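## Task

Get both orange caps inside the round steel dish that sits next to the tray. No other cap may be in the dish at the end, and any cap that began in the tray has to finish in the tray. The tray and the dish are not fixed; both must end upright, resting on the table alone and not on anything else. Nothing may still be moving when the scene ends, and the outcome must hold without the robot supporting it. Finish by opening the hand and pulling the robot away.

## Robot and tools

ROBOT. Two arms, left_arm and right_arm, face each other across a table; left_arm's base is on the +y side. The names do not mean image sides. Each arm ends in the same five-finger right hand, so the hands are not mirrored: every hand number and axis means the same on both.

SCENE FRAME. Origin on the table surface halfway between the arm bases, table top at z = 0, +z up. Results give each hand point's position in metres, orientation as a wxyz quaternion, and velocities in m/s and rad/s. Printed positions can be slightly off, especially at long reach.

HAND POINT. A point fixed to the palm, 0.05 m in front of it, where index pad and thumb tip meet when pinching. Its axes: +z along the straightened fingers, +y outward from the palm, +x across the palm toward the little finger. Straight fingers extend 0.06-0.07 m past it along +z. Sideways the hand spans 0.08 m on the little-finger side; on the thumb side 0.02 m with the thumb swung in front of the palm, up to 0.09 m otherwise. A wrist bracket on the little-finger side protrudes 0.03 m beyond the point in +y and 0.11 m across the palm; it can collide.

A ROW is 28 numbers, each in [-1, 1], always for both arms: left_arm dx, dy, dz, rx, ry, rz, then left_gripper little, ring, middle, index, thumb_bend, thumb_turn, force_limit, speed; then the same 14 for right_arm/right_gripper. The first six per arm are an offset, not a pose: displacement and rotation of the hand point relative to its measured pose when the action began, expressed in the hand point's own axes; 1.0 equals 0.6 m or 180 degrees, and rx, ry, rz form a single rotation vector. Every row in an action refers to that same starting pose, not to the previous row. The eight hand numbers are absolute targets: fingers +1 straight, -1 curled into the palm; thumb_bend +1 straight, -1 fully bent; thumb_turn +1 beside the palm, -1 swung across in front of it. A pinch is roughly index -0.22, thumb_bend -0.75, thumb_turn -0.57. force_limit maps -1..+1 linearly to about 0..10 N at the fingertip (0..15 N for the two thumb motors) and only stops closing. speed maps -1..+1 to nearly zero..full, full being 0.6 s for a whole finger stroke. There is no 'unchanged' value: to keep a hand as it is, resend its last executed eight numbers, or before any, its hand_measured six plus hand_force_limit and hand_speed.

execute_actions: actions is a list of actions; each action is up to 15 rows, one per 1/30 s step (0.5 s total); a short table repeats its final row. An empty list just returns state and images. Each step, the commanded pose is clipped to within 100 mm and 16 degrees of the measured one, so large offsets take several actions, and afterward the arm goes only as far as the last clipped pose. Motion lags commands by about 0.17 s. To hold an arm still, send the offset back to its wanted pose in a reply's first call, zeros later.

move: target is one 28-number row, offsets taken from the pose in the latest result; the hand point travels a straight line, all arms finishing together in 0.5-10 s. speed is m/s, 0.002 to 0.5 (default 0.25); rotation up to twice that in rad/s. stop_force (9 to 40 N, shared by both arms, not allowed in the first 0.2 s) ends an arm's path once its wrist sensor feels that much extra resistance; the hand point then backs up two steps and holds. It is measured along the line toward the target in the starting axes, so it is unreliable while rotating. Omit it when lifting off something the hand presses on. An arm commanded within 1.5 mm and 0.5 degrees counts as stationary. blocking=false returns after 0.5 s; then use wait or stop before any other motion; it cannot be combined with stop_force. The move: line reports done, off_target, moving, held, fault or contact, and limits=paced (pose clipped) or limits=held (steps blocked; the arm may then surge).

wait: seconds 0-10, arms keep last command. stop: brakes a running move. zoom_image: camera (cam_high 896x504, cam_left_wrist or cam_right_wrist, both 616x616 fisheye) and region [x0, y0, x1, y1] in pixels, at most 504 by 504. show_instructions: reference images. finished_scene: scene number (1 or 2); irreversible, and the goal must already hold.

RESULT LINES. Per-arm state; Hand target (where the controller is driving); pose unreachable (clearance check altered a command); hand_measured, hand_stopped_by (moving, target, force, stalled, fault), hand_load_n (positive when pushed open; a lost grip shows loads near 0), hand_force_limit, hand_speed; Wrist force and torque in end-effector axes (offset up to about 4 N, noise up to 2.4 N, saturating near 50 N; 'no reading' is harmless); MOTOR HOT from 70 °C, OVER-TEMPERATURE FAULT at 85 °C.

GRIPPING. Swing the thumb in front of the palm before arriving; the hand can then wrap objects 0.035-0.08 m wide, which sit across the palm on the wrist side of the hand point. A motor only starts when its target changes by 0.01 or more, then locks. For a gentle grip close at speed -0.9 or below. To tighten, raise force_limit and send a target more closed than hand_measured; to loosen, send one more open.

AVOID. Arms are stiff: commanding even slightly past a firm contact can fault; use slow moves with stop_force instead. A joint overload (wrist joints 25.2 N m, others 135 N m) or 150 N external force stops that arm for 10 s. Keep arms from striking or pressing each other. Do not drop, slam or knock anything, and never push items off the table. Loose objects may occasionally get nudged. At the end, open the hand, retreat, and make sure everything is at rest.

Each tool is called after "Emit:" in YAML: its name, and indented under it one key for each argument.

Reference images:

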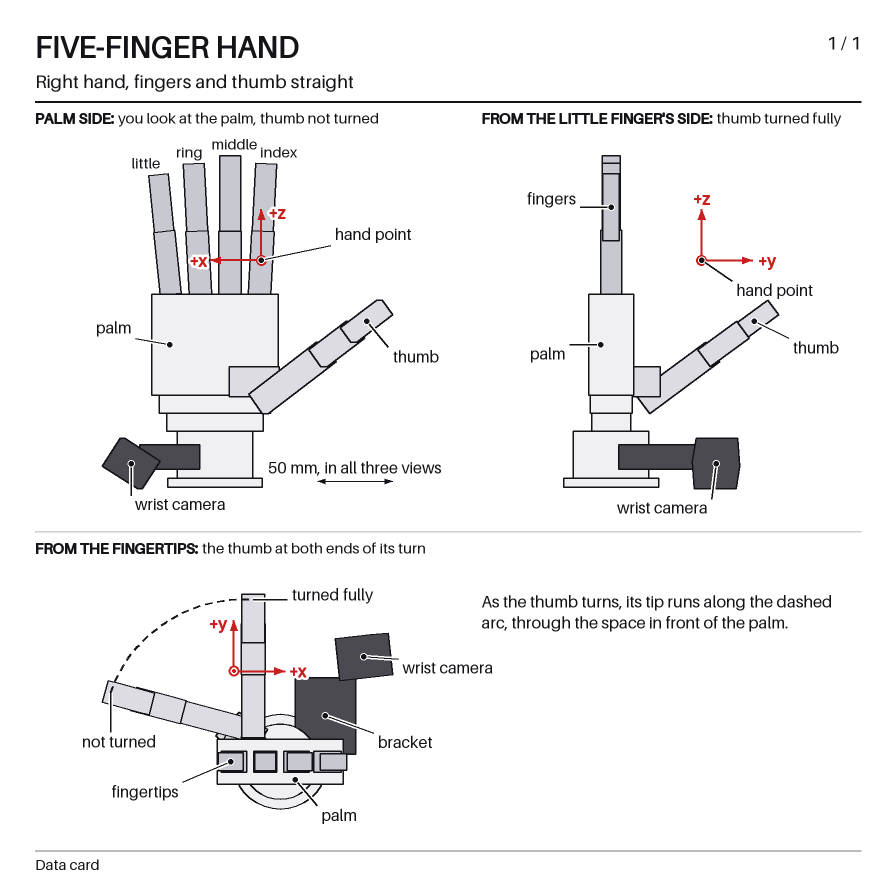

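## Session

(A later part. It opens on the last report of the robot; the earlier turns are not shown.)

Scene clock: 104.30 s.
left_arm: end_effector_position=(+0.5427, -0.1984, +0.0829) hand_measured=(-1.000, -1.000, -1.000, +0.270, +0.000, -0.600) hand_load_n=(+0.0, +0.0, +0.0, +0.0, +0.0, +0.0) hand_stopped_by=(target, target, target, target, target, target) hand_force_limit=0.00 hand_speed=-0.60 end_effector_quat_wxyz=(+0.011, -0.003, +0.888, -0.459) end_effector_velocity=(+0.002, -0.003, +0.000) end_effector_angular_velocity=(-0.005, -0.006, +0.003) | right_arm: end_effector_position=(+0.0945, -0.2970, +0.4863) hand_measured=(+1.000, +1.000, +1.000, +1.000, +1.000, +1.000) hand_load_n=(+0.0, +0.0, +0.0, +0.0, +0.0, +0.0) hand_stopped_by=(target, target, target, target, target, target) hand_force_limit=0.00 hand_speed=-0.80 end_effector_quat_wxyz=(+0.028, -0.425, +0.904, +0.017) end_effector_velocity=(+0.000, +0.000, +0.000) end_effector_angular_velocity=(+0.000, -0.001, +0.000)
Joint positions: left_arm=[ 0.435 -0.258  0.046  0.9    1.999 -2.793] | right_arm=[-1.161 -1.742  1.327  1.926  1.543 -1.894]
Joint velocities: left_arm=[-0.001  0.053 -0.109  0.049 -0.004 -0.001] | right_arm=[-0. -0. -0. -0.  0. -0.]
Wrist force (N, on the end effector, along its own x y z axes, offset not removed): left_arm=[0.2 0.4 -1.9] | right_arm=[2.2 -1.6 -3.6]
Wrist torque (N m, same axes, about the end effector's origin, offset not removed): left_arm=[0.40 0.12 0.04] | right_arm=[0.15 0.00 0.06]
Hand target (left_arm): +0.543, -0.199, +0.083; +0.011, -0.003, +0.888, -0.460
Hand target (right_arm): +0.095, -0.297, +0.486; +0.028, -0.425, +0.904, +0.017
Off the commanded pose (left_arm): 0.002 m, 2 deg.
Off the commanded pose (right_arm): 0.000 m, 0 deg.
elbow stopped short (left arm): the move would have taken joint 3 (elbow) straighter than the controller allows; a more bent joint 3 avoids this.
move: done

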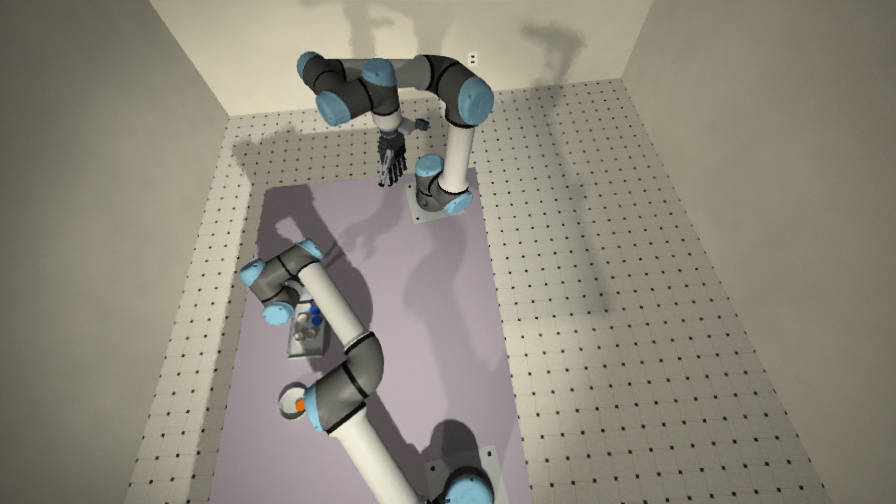

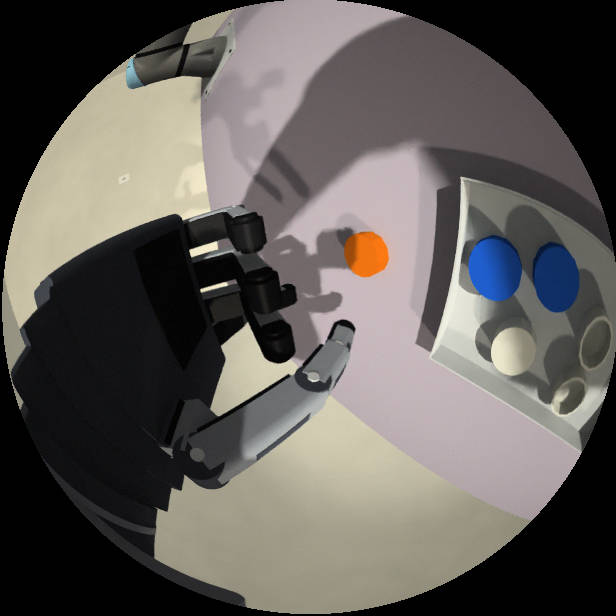

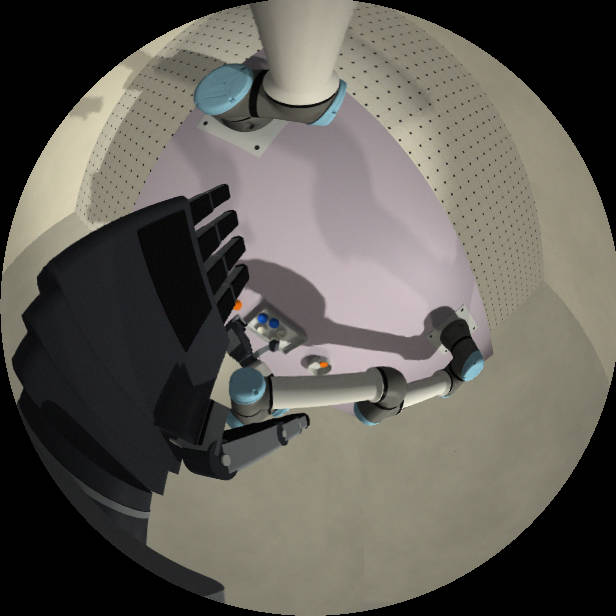

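Emit:
move:
  target: [0.025,0.035,0.05,-0.008,-0.135,-0.09,-1,-1,-1,0.27,0,-0.6,0,-0.6,0,0,0,0,0,0,1,1,1,1,1,1,0,-0.8]
  speed: 0.15

Scene clock: 110.73 s.
left_arm: end_effector_position=(+0.5286, -0.2110, +0.0482) hand_measured=(-1.000, -1.000, -1.000, +0.270, +0.000, -0.600) hand_load_n=(+0.0, +0.0, +0.0, +0.0, +0.0, +0.0) hand_stopped_by=(target, target, target, target, target, target) hand_force_limit=0.00 hand_speed=-0.60 end_effector_quat_wxyz=(-0.132, +0.223, -0.863, +0.434) end_effector_velocity=(+0.001, +0.000, +0.001) end_effector_angular_velocity=(-0.002, +0.000, +0.014) | right_arm: end_effector_position=(+0.0945, -0.2970, +0.4863) hand_measured=(+1.000, +1.000, +1.000, +1.000, +1.000, +1.000) hand_load_n=(+0.0, +0.0, +0.0, +0.0, +0.0, +0.0) hand_stopped_by=(target, target, target, target, target, target) hand_force_limit=0.00 hand_speed=-0.80 end_effector_quat_wxyz=(+0.028, -0.425, +0.904, +0.017) end_effector_velocity=(-0.000, -0.000, -0.000) end_effector_angular_velocity=(-0.001, +0.001, +0.000)
Joint positions: left_arm=[ 0.285 -0.443  0.497  0.58   1.459 -3.181] | right_arm=[-1.161 -1.742  1.327  1.926  1.543 -1.894]
Joint velocities: left_arm=[-0.001  0.001 -0.005  0.003 -0.012 -0.01 ] | right_arm=[ 0.  0.  0.  0. -0. -0.]
Wrist force (N, on the end effector, along its own x y z axes, offset not removed): left_arm=[-1.6 1.1 -2.9] | right_arm=[0.3 1.0 -0.6]
Wrist torque (N m, same axes, about the end effector's origin, offset not removed): left_arm=[0.47 0.43 -0.04] | right_arm=[0.24 0.02 0.04]
Hand target (left_arm): +0.529, -0.211, +0.048; +0.132, -0.224, +0.863, -0.434
Hand target (right_arm): +0.095, -0.297, +0.486; +0.028, -0.425, +0.904, +0.017
Off the commanded pose (left_arm): 0.000 m, 0 deg.
Off the commanded pose (right_arm): 0.000 m, 0 deg.
move: done

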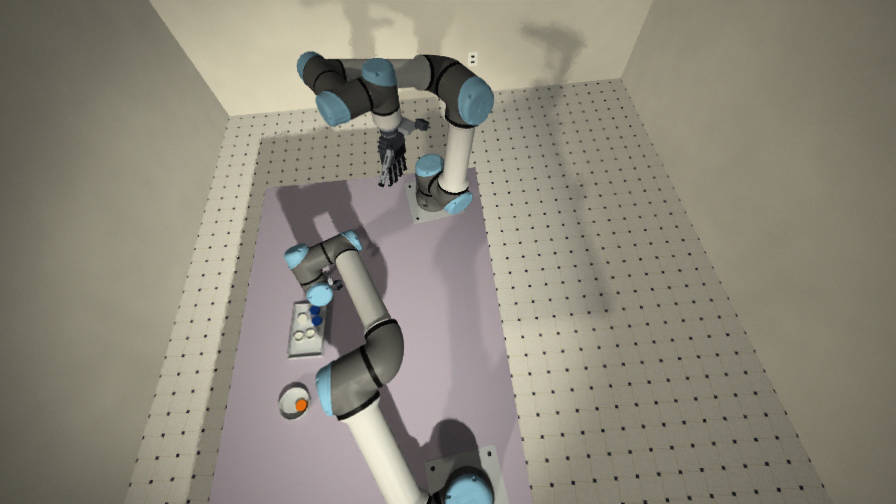

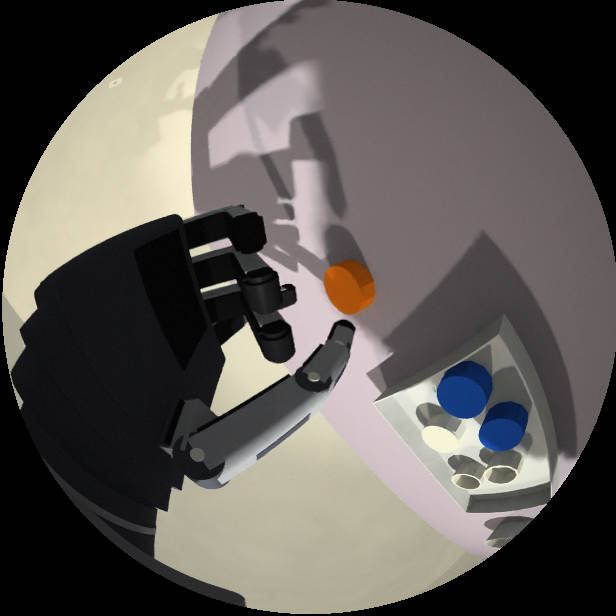

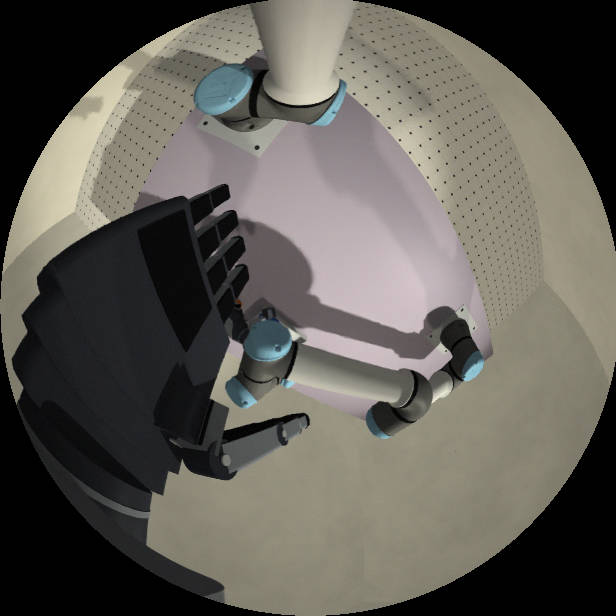

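Emit:
move:
  target: [0.008,0.038,0.026,0,0,0,-1,-1,-1,0.27,0,-0.6,0,-0.6,0,0,0,0,0,0,1,1,1,1,1,1,0,-0.8]
  speed: 0.015
  stop_force: 9

Emit:
zoom_image:
  camera: "cam_left_wrist"
  region: [230,200,430,400]

Scene clock: 117.73 s.
left_arm: end_effector_position=(+0.5249, -0.2122, +0.0207) hand_measured=(-1.000, -1.000, -1.000, +0.270, +0.000, -0.600) hand_load_n=(+0.0, +0.0, +0.0, +0.0, +0.0, +0.0) hand_stopped_by=(target, target, target, target, target, target) hand_force_limit=0.00 hand_speed=-0.60 end_effector_quat_wxyz=(-0.132, +0.223, -0.863, +0.434) end_effector_velocity=(-0.001, -0.000, -0.003) end_effector_angular_velocity=(+0.002, -0.000, -0.002) | right_arm: end_effector_position=(+0.0945, -0.2970, +0.4863) hand_measured=(+1.000, +1.000, +1.000, +1.000, +1.000, +1.000) hand_load_n=(+0.0, +0.0, +0.0, +0.0, +0.0, +0.0) hand_stopped_by=(target, target, target, target, target, target) hand_force_limit=0.00 hand_speed=-0.80 end_effector_quat_wxyz=(+0.028, -0.425, +0.904, +0.017) end_effector_velocity=(-0.000, -0.000, -0.000) end_effector_angular_velocity=(-0.000, +0.001, +0.000)
Joint positions: left_arm=[ 0.279 -0.436  0.554  0.516  1.455 -3.184] | right_arm=[-1.161 -1.742  1.327  1.926  1.543 -1.894]
Joint velocities: left_arm=[-0.001  0.001  0.005 -0.005 -0.     0.001] | right_arm=[ 0.    -0.     0.001 -0.     0.     0.   ]
Wrist force (N, on the end effector, along its own x y z axes, offset not removed): left_arm=[0.3 1.5 -3.1] | right_arm=[-0.4 1.7 -1.8]
Wrist torque (N m, same axes, about the end effector's origin, offset not removed): left_arm=[0.63 0.04 0.11] | right_arm=[0.37 0.16 0.11]
Hand target (left_arm): +0.525, -0.212, +0.020; +0.132, -0.223, +0.863, -0.434
Hand target (right_arm): +0.095, -0.297, +0.486; +0.028, -0.425, +0.904, +0.017
Off the commanded pose (left_arm): 0.000 m, 0 deg.
Off the commanded pose (right_arm): 0.000 m, 0 deg.
move: done

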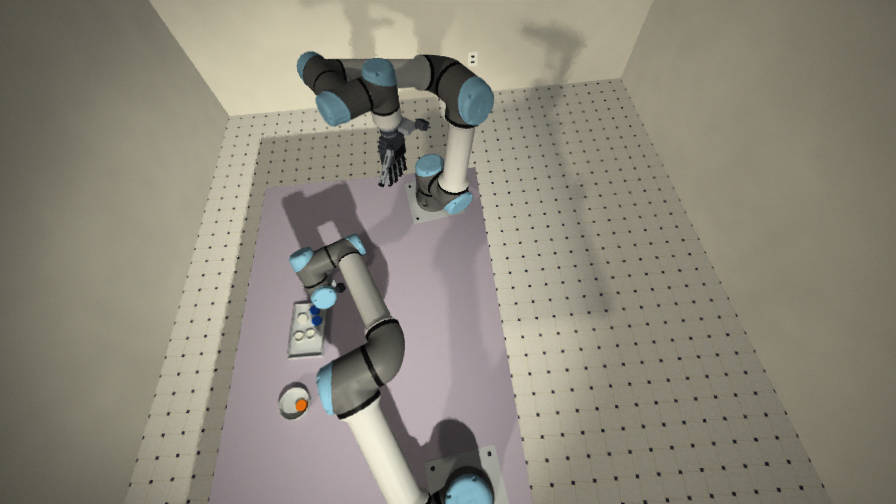

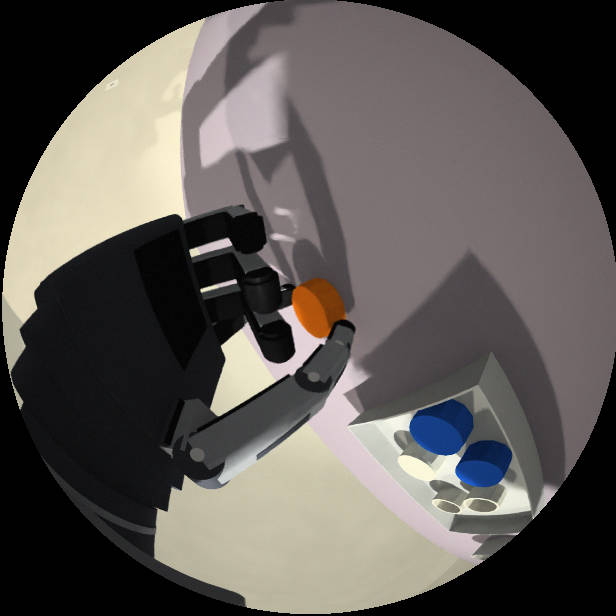

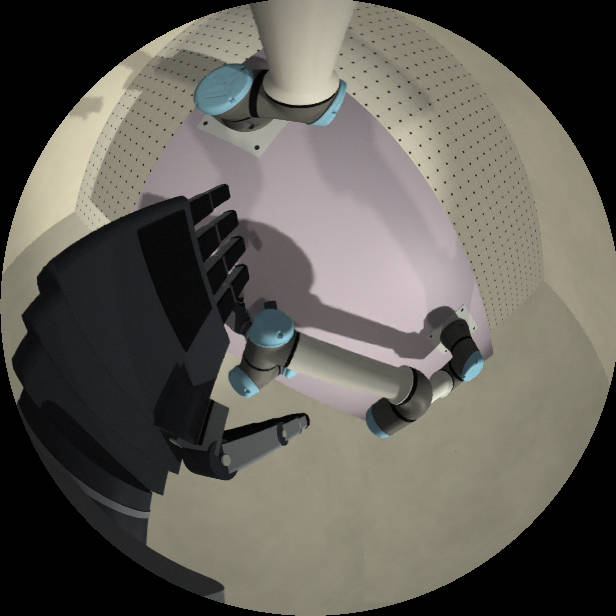

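Region (230, 200, 430, 400) of cam_left_wrist's 616x616 image, scaled by 2.520, with more detail than that image has.

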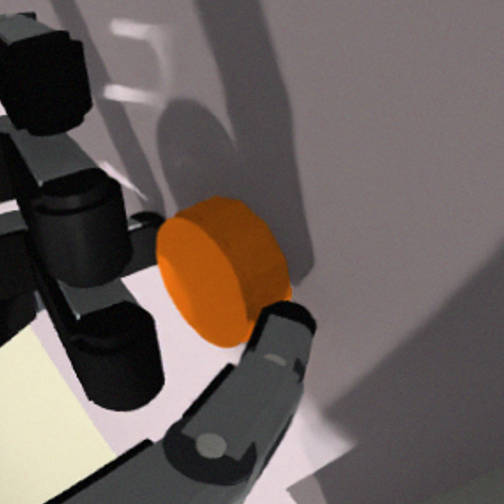

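Emit:
move:
  target: [0,0.001,0.002,0,0,0,-1,-1,-1,-0.2,0,-0.6,0,-0.85,0,0,0,0,0,0,1,1,1,1,1,1,0,-0.8]

Emit:
move:
  target: [0,-0.08,-0.06,0,0,0,-1,-1,-1,-0.2,0,-0.6,0,-0.85,0,0,0,0,0,0,1,1,1,1,1,1,0,-0.8]
  speed: 0.08

Emit:
move:
  target: [-0.405,0.35,-0.457,0,0.15,0.11,-1,-1,-1,-0.2,0,-0.6,0,-0.85,0,0,0,0,0,0,1,1,1,1,1,1,0,-0.8]
  speed: 0.2

Scene clock: 124.40 s.
left_arm: end_effector_position=(+0.5252, -0.2128, +0.0196) hand_measured=(-1.000, -1.000, -1.000, +0.180, +0.000, -0.600) hand_load_n=(+0.0, +0.0, +0.0, +3.5, +0.0, +0.0) hand_stopped_by=(target, target, target, force, target, target) hand_force_limit=0.00 hand_speed=-0.85 end_effector_quat_wxyz=(-0.132, +0.223, -0.863, +0.434) end_effector_velocity=(+0.001, +0.000, +0.000) end_effector_angular_velocity=(-0.000, -0.000, +0.001) | right_arm: end_effector_position=(+0.0945, -0.2970, +0.4863) hand_measured=(+1.000, +1.000, +1.000, +1.000, +1.000, +1.000) hand_load_n=(+0.0, +0.0, +0.0, +0.0, +0.0, +0.0) hand_stopped_by=(target, target, target, target, target, target) hand_force_limit=0.00 hand_speed=-0.80 end_effector_quat_wxyz=(+0.028, -0.425, +0.904, +0.017) end_effector_velocity=(+0.000, +0.000, -0.000) end_effector_angular_velocity=(+0.000, -0.000, -0.000)
Joint positions: left_arm=[ 0.279 -0.433  0.551  0.516  1.455 -3.184] | right_arm=[-1.161 -1.742  1.327  1.926  1.543 -1.894]
Joint velocities: left_arm=[ 0.002  0.001 -0.002  0.001  0.001  0.001] | right_arm=[ 0.    -0.     0.    -0.001  0.     0.   ]
Wrist force (N, on the end effector, along its own x y z axes, offset not removed): left_arm=[-0.6 -15.3 -11.4] | right_arm=[0.2 -3.8 -2.5]
Wrist torque (N m, same axes, about the end effector's origin, offset not removed): left_arm=[1.23 0.30 0.08] | right_arm=[-0.26 0.35 0.01]
Hand target (left_arm): +0.525, -0.213, +0.019; +0.132, -0.223, +0.863, -0.434
Hand target (right_arm): +0.095, -0.297, +0.486; +0.028, -0.425, +0.904, +0.017
Off the commanded pose (left_arm): 0.000 m, 0 deg.
Off the commanded pose (right_arm): 0.000 m, 0 deg.
move: done

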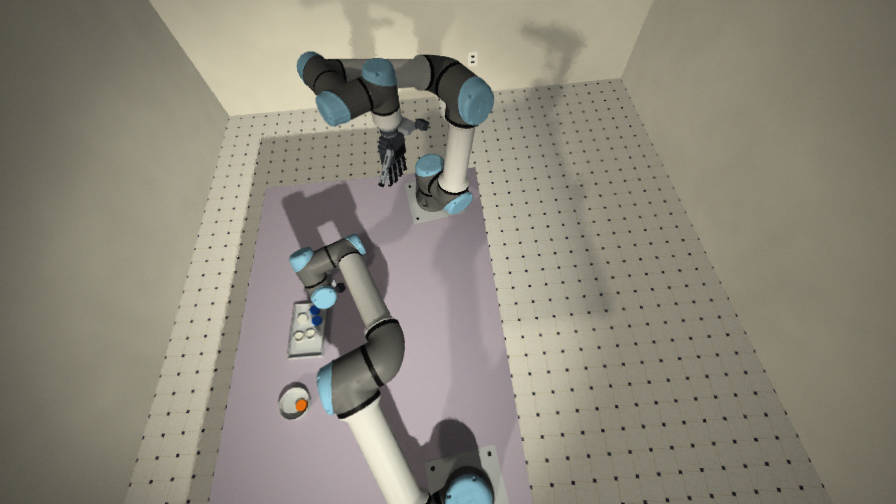

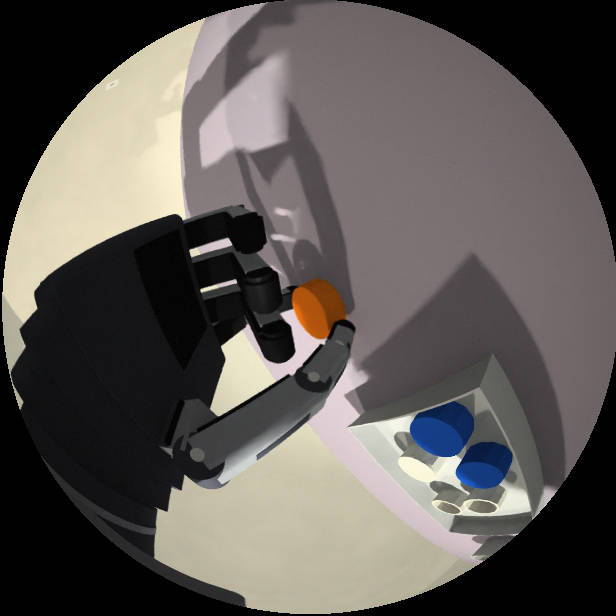

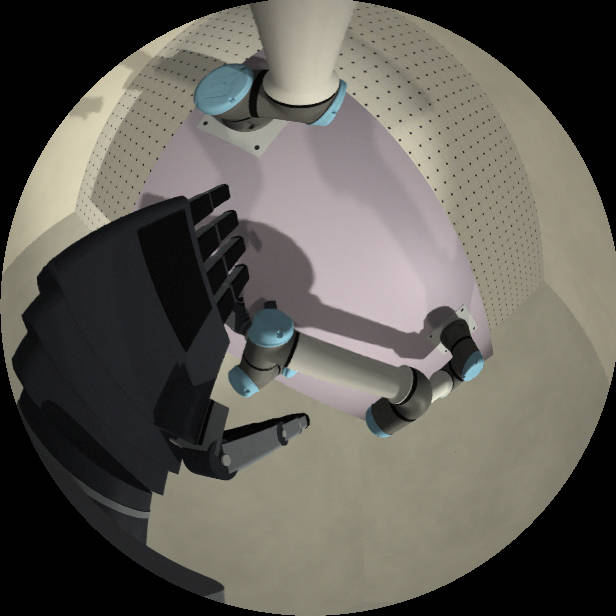

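Scene clock: 125.63 s.
left_arm: end_effector_position=(+0.5230, -0.2130, +0.0793) hand_measured=(-1.000, -1.000, -1.000, +0.180, +0.000, -0.600) hand_load_n=(+0.0, +0.0, +0.0, +0.0, +0.0, +0.0) hand_stopped_by=(target, target, target, force, target, target) hand_force_limit=0.00 hand_speed=-0.85 end_effector_quat_wxyz=(-0.132, +0.223, -0.863, +0.434) end_effector_velocity=(+0.001, +0.000, +0.002) end_effector_angular_velocity=(+0.002, +0.001, +0.002) | right_arm: end_effector_position=(+0.0945, -0.2970, +0.4863) hand_measured=(+1.000, +1.000, +1.000, +1.000, +1.000, +1.000) hand_load_n=(+0.0, +0.0, +0.0, +0.0, +0.0, +0.0) hand_stopped_by=(target, target, target, target, target, target) hand_force_limit=0.00 hand_speed=-0.80 end_effector_quat_wxyz=(+0.028, -0.425, +0.904, +0.017) end_effector_velocity=(+0.000, +0.000, +0.000) end_effector_angular_velocity=(+0.001, -0.002, +0.000)
Joint positions: left_arm=[ 0.276 -0.454  0.44   0.648  1.453 -3.186] | right_arm=[-1.161 -1.742  1.327  1.926  1.543 -1.894]
Joint velocities: left_arm=[ 0.001  0.003 -0.011  0.01  -0.001 -0.001] | right_arm=[ 0.    -0.    -0.001 -0.001  0.    -0.   ]
Wrist force (N, on the end effector, along its own x y z axes, offset not removed): left_arm=[1.2 0.7 -1.8] | right_arm=[2.7 1.1 -0.3]
Wrist torque (N m, same axes, about the end effector's origin, offset not removed): left_arm=[0.44 -0.10 0.25] | right_arm=[0.26 -0.19 0.08]
Hand target (left_arm): +0.523, -0.213, +0.080; +0.132, -0.223, +0.863, -0.434
Hand target (right_arm): +0.095, -0.297, +0.486; +0.028, -0.425, +0.904, +0.017
Off the commanded pose (left_arm): 0.000 m, 0 deg.
Off the commanded pose (right_arm): 0.000 m, 0 deg.
move: done

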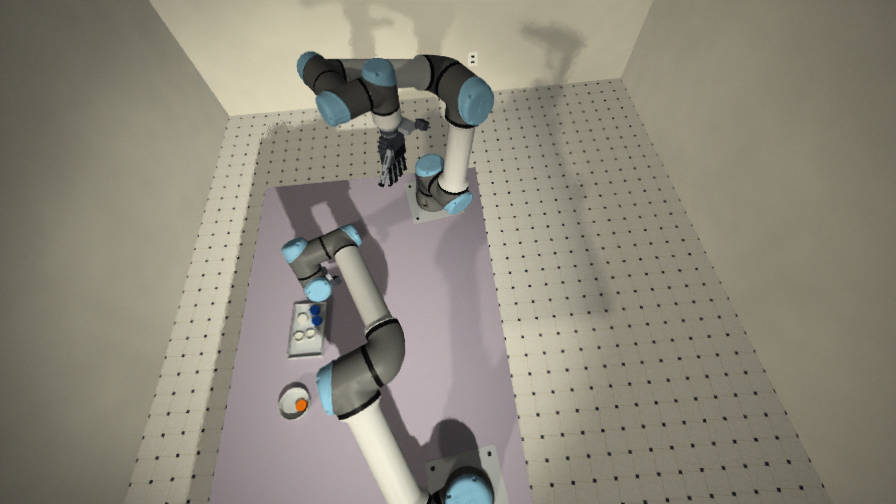

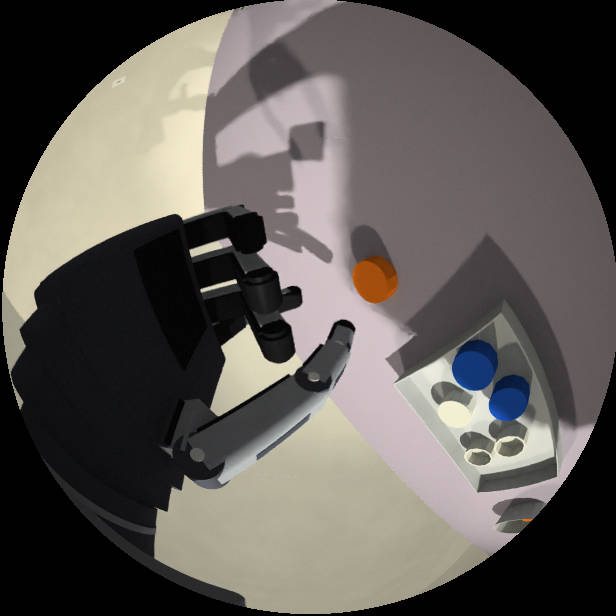

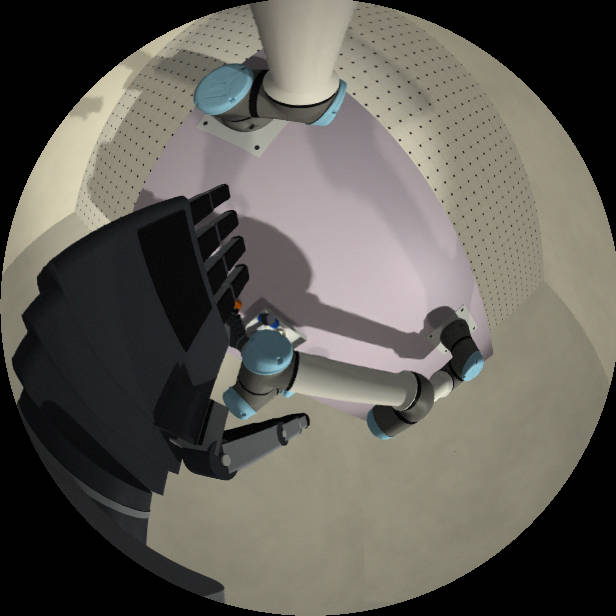

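Scene clock: 128.37 s.
left_arm: end_effector_position=(+0.5605, +0.2072, +0.0791) hand_measured=(-1.000, -1.000, -1.000, +0.180, +0.000, -0.600) hand_load_n=(+0.0, +0.0, +0.0, +0.0, +0.0, +0.0) hand_stopped_by=(target, target, target, force, target, target) hand_force_limit=0.00 hand_speed=-0.85 end_effector_quat_wxyz=(+0.000, +0.034, +0.895, -0.446) end_effector_velocity=(+0.000, +0.002, +0.001) end_effector_angular_velocity=(+0.002, +0.002, -0.009) | right_arm: end_effector_position=(+0.0945, -0.2970, +0.4863) hand_measured=(+1.000, +1.000, +1.000, +1.000, +1.000, +1.000) hand_load_n=(+0.0, +0.0, +0.0, +0.0, +0.0, +0.0) hand_stopped_by=(target, target, target, target, target, target) hand_force_limit=0.00 hand_speed=-0.80 end_effector_quat_wxyz=(+0.028, -0.425, +0.904, +0.017) end_effector_velocity=(-0.000, -0.000, -0.000) end_effector_angular_velocity=(-0.000, +0.000, -0.000)
Joint positions: left_arm=[ 0.93  -0.904  1.346  0.581  2.358 -2.244] | right_arm=[-1.161 -1.742  1.327  1.926  1.543 -1.894]
Joint velocities: left_arm=[ 0.006  0.006 -0.009  0.019  0.007  0.018] | right_arm=[-0.    -0.     0.001 -0.    -0.     0.   ]
Wrist force (N, on the end effector, along its own x y z axes, offset not removed): left_arm=[-1.2 0.6 -2.4] | right_arm=[-0.8 0.8 -1.3]
Wrist torque (N m, same axes, about the end effector's origin, offset not removed): left_arm=[0.48 0.32 0.06] | right_arm=[0.37 0.32 -0.17]
Hand target (left_arm): +0.561, +0.207, +0.079; -0.000, +0.034, +0.895, -0.446
Hand target (right_arm): +0.095, -0.297, +0.486; +0.028, -0.425, +0.904, +0.017
Off the commanded pose (left_arm): 0.001 m, 0 deg.
Off the commanded pose (right_arm): 0.000 m, 0 deg.
move: done

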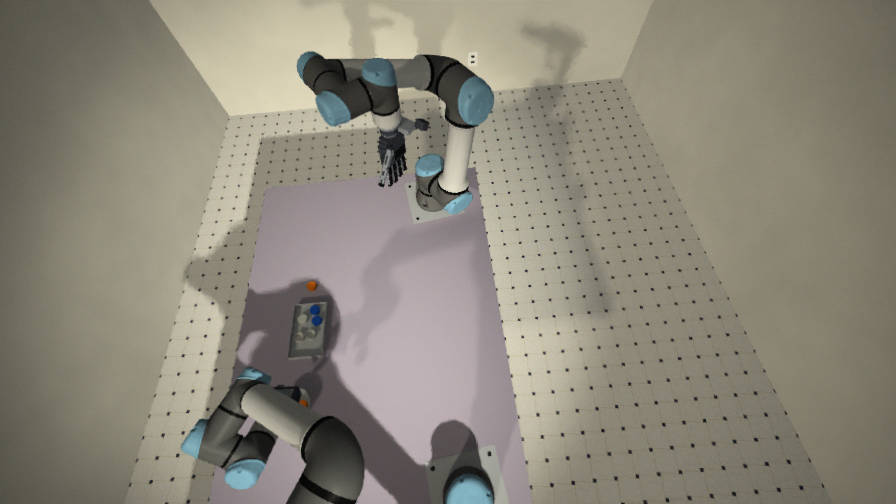

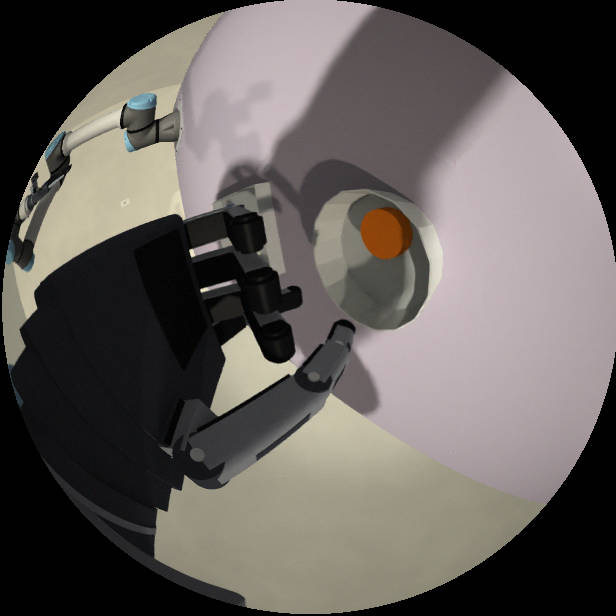

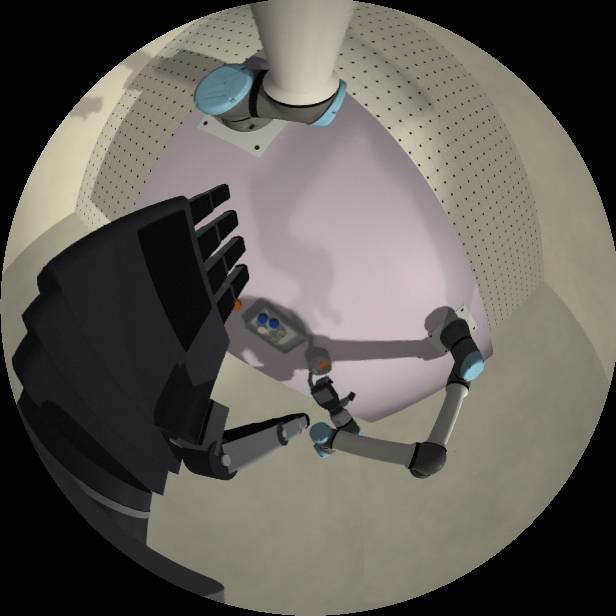

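Emit:
move:
  target: [0.0197,-0.424,0.5605,0,-0.15,-0.11,-1,-1,-1,0.25,0,-0.6,0,-0.85,0,0,0,0,0,0,1,1,1,1,1,1,0,-0.8]

Emit:
move:
  target: [0,0.076,0.058,0.015,0,0,-1,-1,-1,0.25,0,-0.6,0,-0.85,0,0,0,0,0,0,1,1,1,1,1,1,0,-0.8]
  speed: 0.04

Emit:
move:
  target: [0,0,0,0,0,0,-1,-1,-1,-0.2,0,-0.6,0,-0.85,0,0,0,0,0,0,1,1,1,1,1,1,0,-0.8]

Scene clock: 137.27 s.
left_arm: end_effector_position=(+0.5236, -0.2125, +0.0785) hand_measured=(-1.000, -1.000, -1.000, +0.250, +0.000, -0.600) hand_load_n=(+0.0, +0.0, +0.0, +0.0, +0.0, +0.0) hand_stopped_by=(target, target, target, target, target, target) hand_force_limit=0.00 hand_speed=-0.85 end_effector_quat_wxyz=(-0.133, +0.223, -0.862, +0.435) end_effector_velocity=(+0.001, -0.003, +0.001) end_effector_angular_velocity=(+0.015, +0.010, +0.005) | right_arm: end_effector_position=(+0.0945, -0.2970, +0.4863) hand_measured=(+1.000, +1.000, +1.000, +1.000, +1.000, +1.000) hand_load_n=(+0.0, +0.0, +0.0, +0.0, +0.0, +0.0) hand_stopped_by=(target, target, target, target, target, target) hand_force_limit=0.00 hand_speed=-0.80 end_effector_quat_wxyz=(+0.028, -0.425, +0.904, +0.017) end_effector_velocity=(+0.000, +0.000, +0.000) end_effector_angular_velocity=(+0.000, -0.001, -0.000)
Joint positions: left_arm=[ 0.277 -0.459  0.452  0.637  1.452 -3.186] | right_arm=[-1.161 -1.742  1.327  1.926  1.543 -1.894]
Joint velocities: left_arm=[-0.     0.043 -0.093  0.068 -0.002 -0.006] | right_arm=[-0.  0. -0. -0. -0. -0.]
Wrist force (N, on the end effector, along its own x y z axes, offset not removed): left_arm=[-0.5 -0.8 -1.0] | right_arm=[-2.8 0.2 -1.5]
Wrist torque (N m, same axes, about the end effector's origin, offset not removed): left_arm=[0.12 0.23 -0.01] | right_arm=[0.18 0.68 -0.12]
Hand target (left_arm): +0.524, -0.213, +0.079; +0.132, -0.224, +0.862, -0.434
Hand target (right_arm): +0.095, -0.297, +0.486; +0.028, -0.425, +0.904, +0.017
Off the commanded pose (left_arm): 0.001 m, 0 deg.
Off the commanded pose (right_arm): 0.000 m, 0 deg.
move: done

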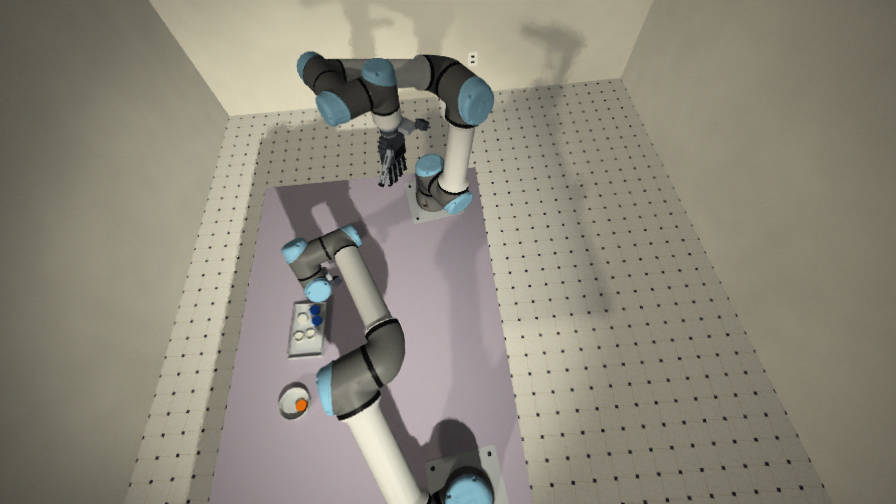

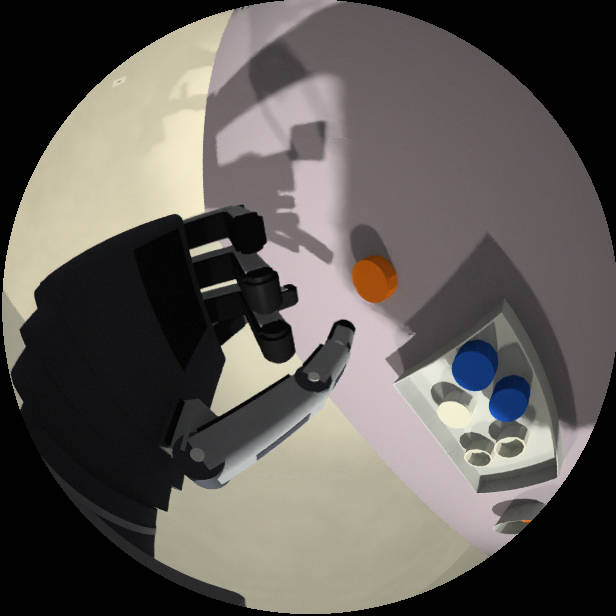

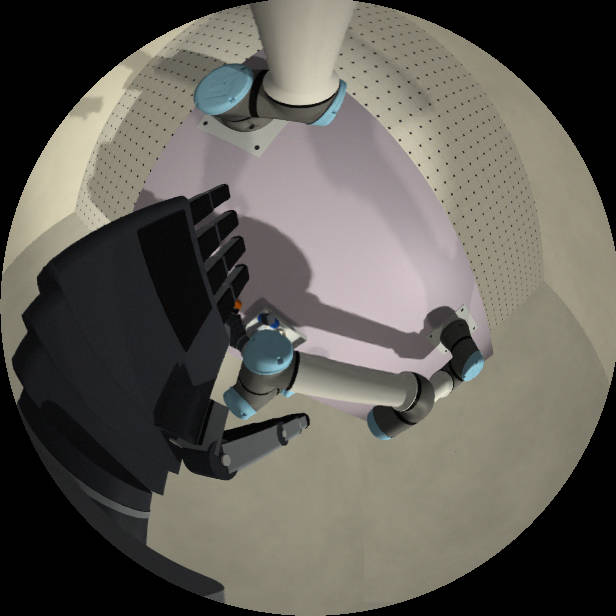

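Scene clock: 139.10 s.
left_arm: end_effector_position=(+0.5261, -0.2129, +0.0214) hand_measured=(-1.000, -1.000, -1.000, +0.250, +0.000, -0.600) hand_load_n=(+0.0, +0.0, +0.0, +0.0, +0.0, +0.0) hand_stopped_by=(target, target, target, target, target, target) hand_force_limit=0.00 hand_speed=-0.85 end_effector_quat_wxyz=(-0.138, +0.220, -0.852, +0.455) end_effector_velocity=(+0.000, +0.000, -0.003) end_effector_angular_velocity=(-0.001, +0.000, +0.000) | right_arm: end_effector_position=(+0.0945, -0.2970, +0.4863) hand_measured=(+1.000, +1.000, +1.000, +1.000, +1.000, +1.000) hand_load_n=(+0.0, +0.0, +0.0, +0.0, +0.0, +0.0) hand_stopped_by=(target, target, target, target, target, target) hand_force_limit=0.00 hand_speed=-0.80 end_effector_quat_wxyz=(+0.028, -0.425, +0.904, +0.017) end_effector_velocity=(+0.000, +0.000, -0.000) end_effector_angular_velocity=(+0.000, -0.000, +0.000)
Joint positions: left_arm=[ 0.279 -0.485  0.663  0.405  1.452 -3.179] | right_arm=[-1.161 -1.742  1.327  1.926  1.543 -1.894]
Joint velocities: left_arm=[ 0.001  0.     0.008 -0.01   0.001 -0.001] | right_arm=[ 0.     0.     0.001 -0.001 -0.     0.   ]
Wrist force (N, on the end effector, along its own x y z axes, offset not removed): left_arm=[-1.3 -0.1 -2.2] | right_arm=[-1.3 -0.8 2.7]
Wrist torque (N m, same axes, about the end effector's origin, offset not removed): left_arm=[0.31 0.32 0.08] | right_arm=[-0.17 0.30 -0.30]
Hand target (left_arm): +0.526, -0.213, +0.021; +0.138, -0.220, +0.852, -0.456
Hand target (right_arm): +0.095, -0.297, +0.486; +0.028, -0.425, +0.904, +0.017
Off the commanded pose (left_arm): 0.000 m, 0 deg.
Off the commanded pose (right_arm): 0.000 m, 0 deg.
move: done

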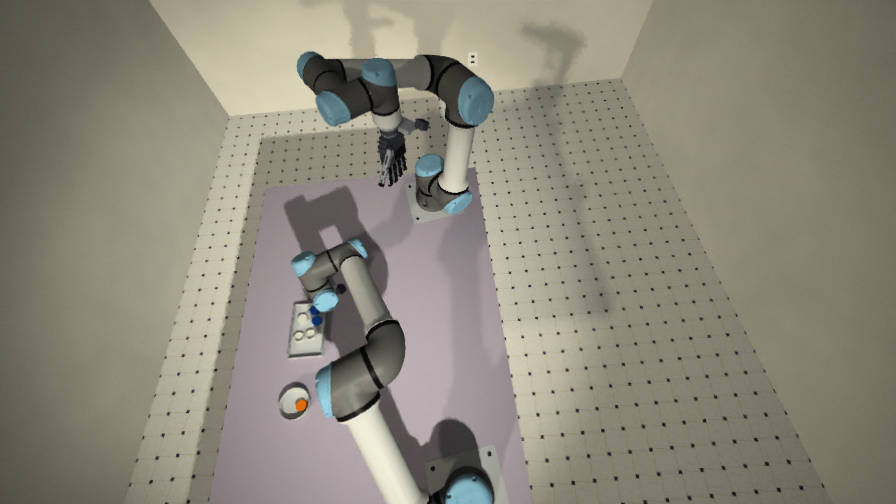

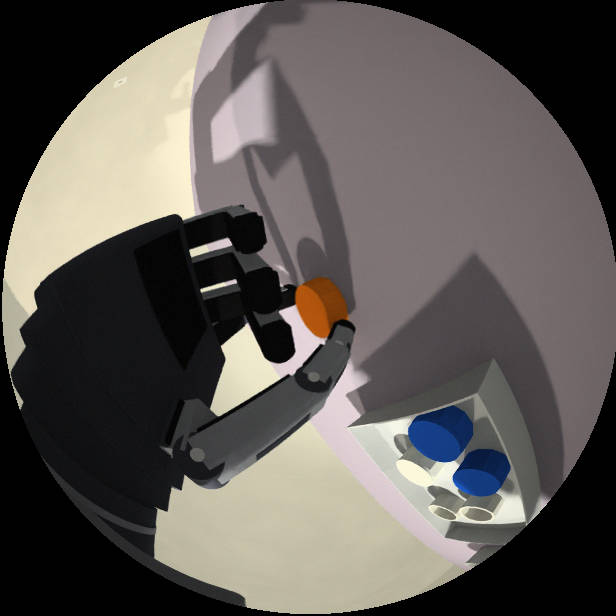

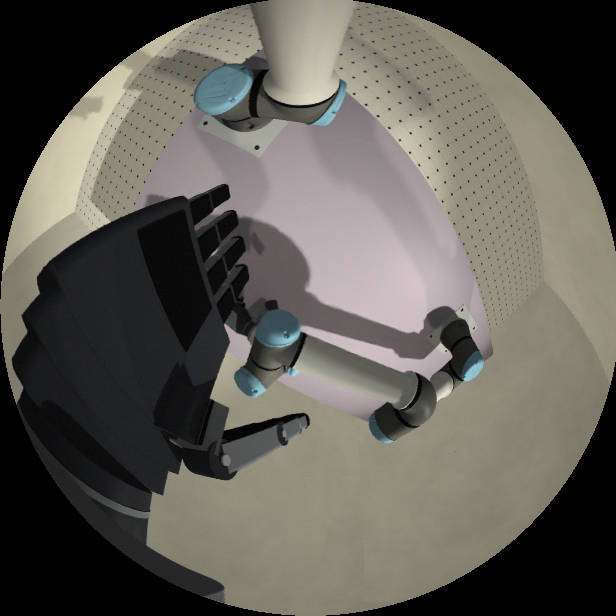

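Scene clock: 140.17 s.
left_arm: end_effector_position=(+0.5261, -0.2129, +0.0215) hand_measured=(-1.000, -1.000, -1.000, +0.052, +0.002, -0.600) hand_load_n=(+0.0, +0.0, +0.0, +6.0, +4.0, +0.5) hand_stopped_by=(target, target, target, force, target, target) hand_force_limit=0.00 hand_speed=-0.85 end_effector_quat_wxyz=(-0.138, +0.220, -0.852, +0.455) end_effector_velocity=(+0.001, +0.001, -0.000) end_effector_angular_velocity=(+0.000, -0.000, +0.002) | right_arm: end_effector_position=(+0.0945, -0.2970, +0.4863) hand_measured=(+1.000, +1.000, +1.000, +1.000, +1.000, +1.000) hand_load_n=(+0.0, +0.0, +0.0, +0.0, +0.0, +0.0) hand_stopped_by=(target, target, target, target, target, target) hand_force_limit=0.00 hand_speed=-0.80 end_effector_quat_wxyz=(+0.028, -0.425, +0.904, +0.017) end_effector_velocity=(-0.000, -0.000, +0.000) end_effector_angular_velocity=(+0.000, -0.000, -0.000)
Joint positions: left_arm=[ 0.279 -0.485  0.663  0.405  1.452 -3.179] | right_arm=[-1.161 -1.742  1.327  1.926  1.543 -1.894]
Joint velocities: left_arm=[ 0.001  0.    -0.    -0.    -0.    -0.   ] | right_arm=[ 0.    -0.    -0.001  0.    -0.     0.   ]
Wrist force (N, on the end effector, along its own x y z axes, offset not removed): left_arm=[-0.7 -2.4 -4.2] | right_arm=[2.6 -0.7 -2.5]
Wrist torque (N m, same axes, about the end effector's origin, offset not removed): left_arm=[0.20 0.26 0.03] | right_arm=[0.13 -0.33 0.26]
Hand target (left_arm): +0.526, -0.213, +0.021; +0.138, -0.220, +0.852, -0.455
Hand target (right_arm): +0.095, -0.297, +0.486; +0.028, -0.425, +0.904, +0.017
Off the commanded pose (left_arm): 0.000 m, 0 deg.
Off the commanded pose (right_arm): 0.000 m, 0 deg.
move: done

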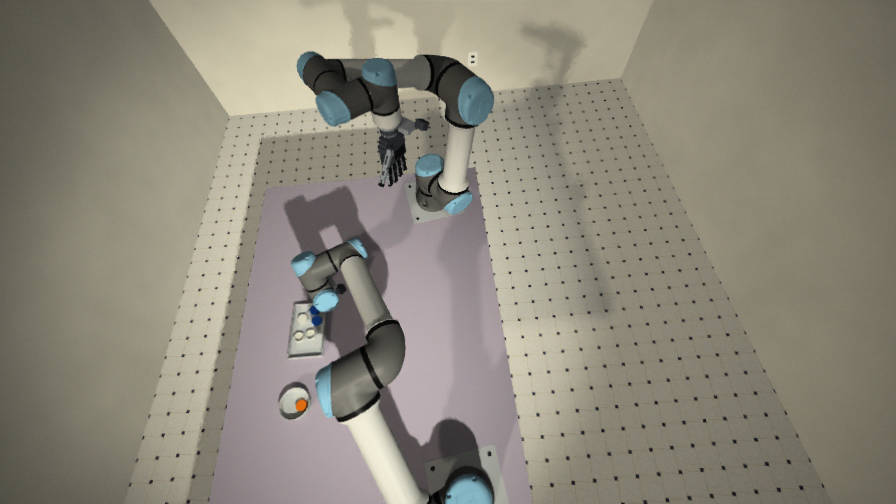

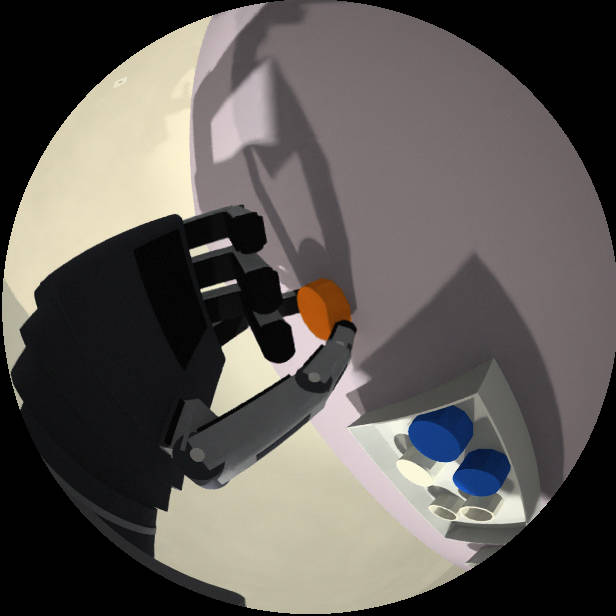

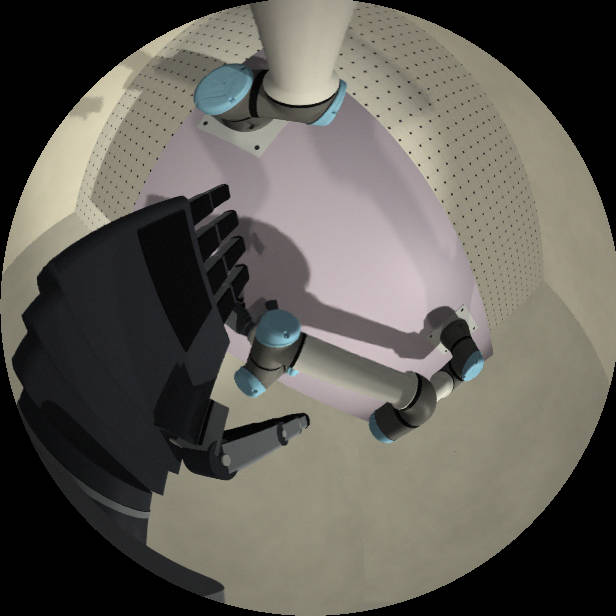

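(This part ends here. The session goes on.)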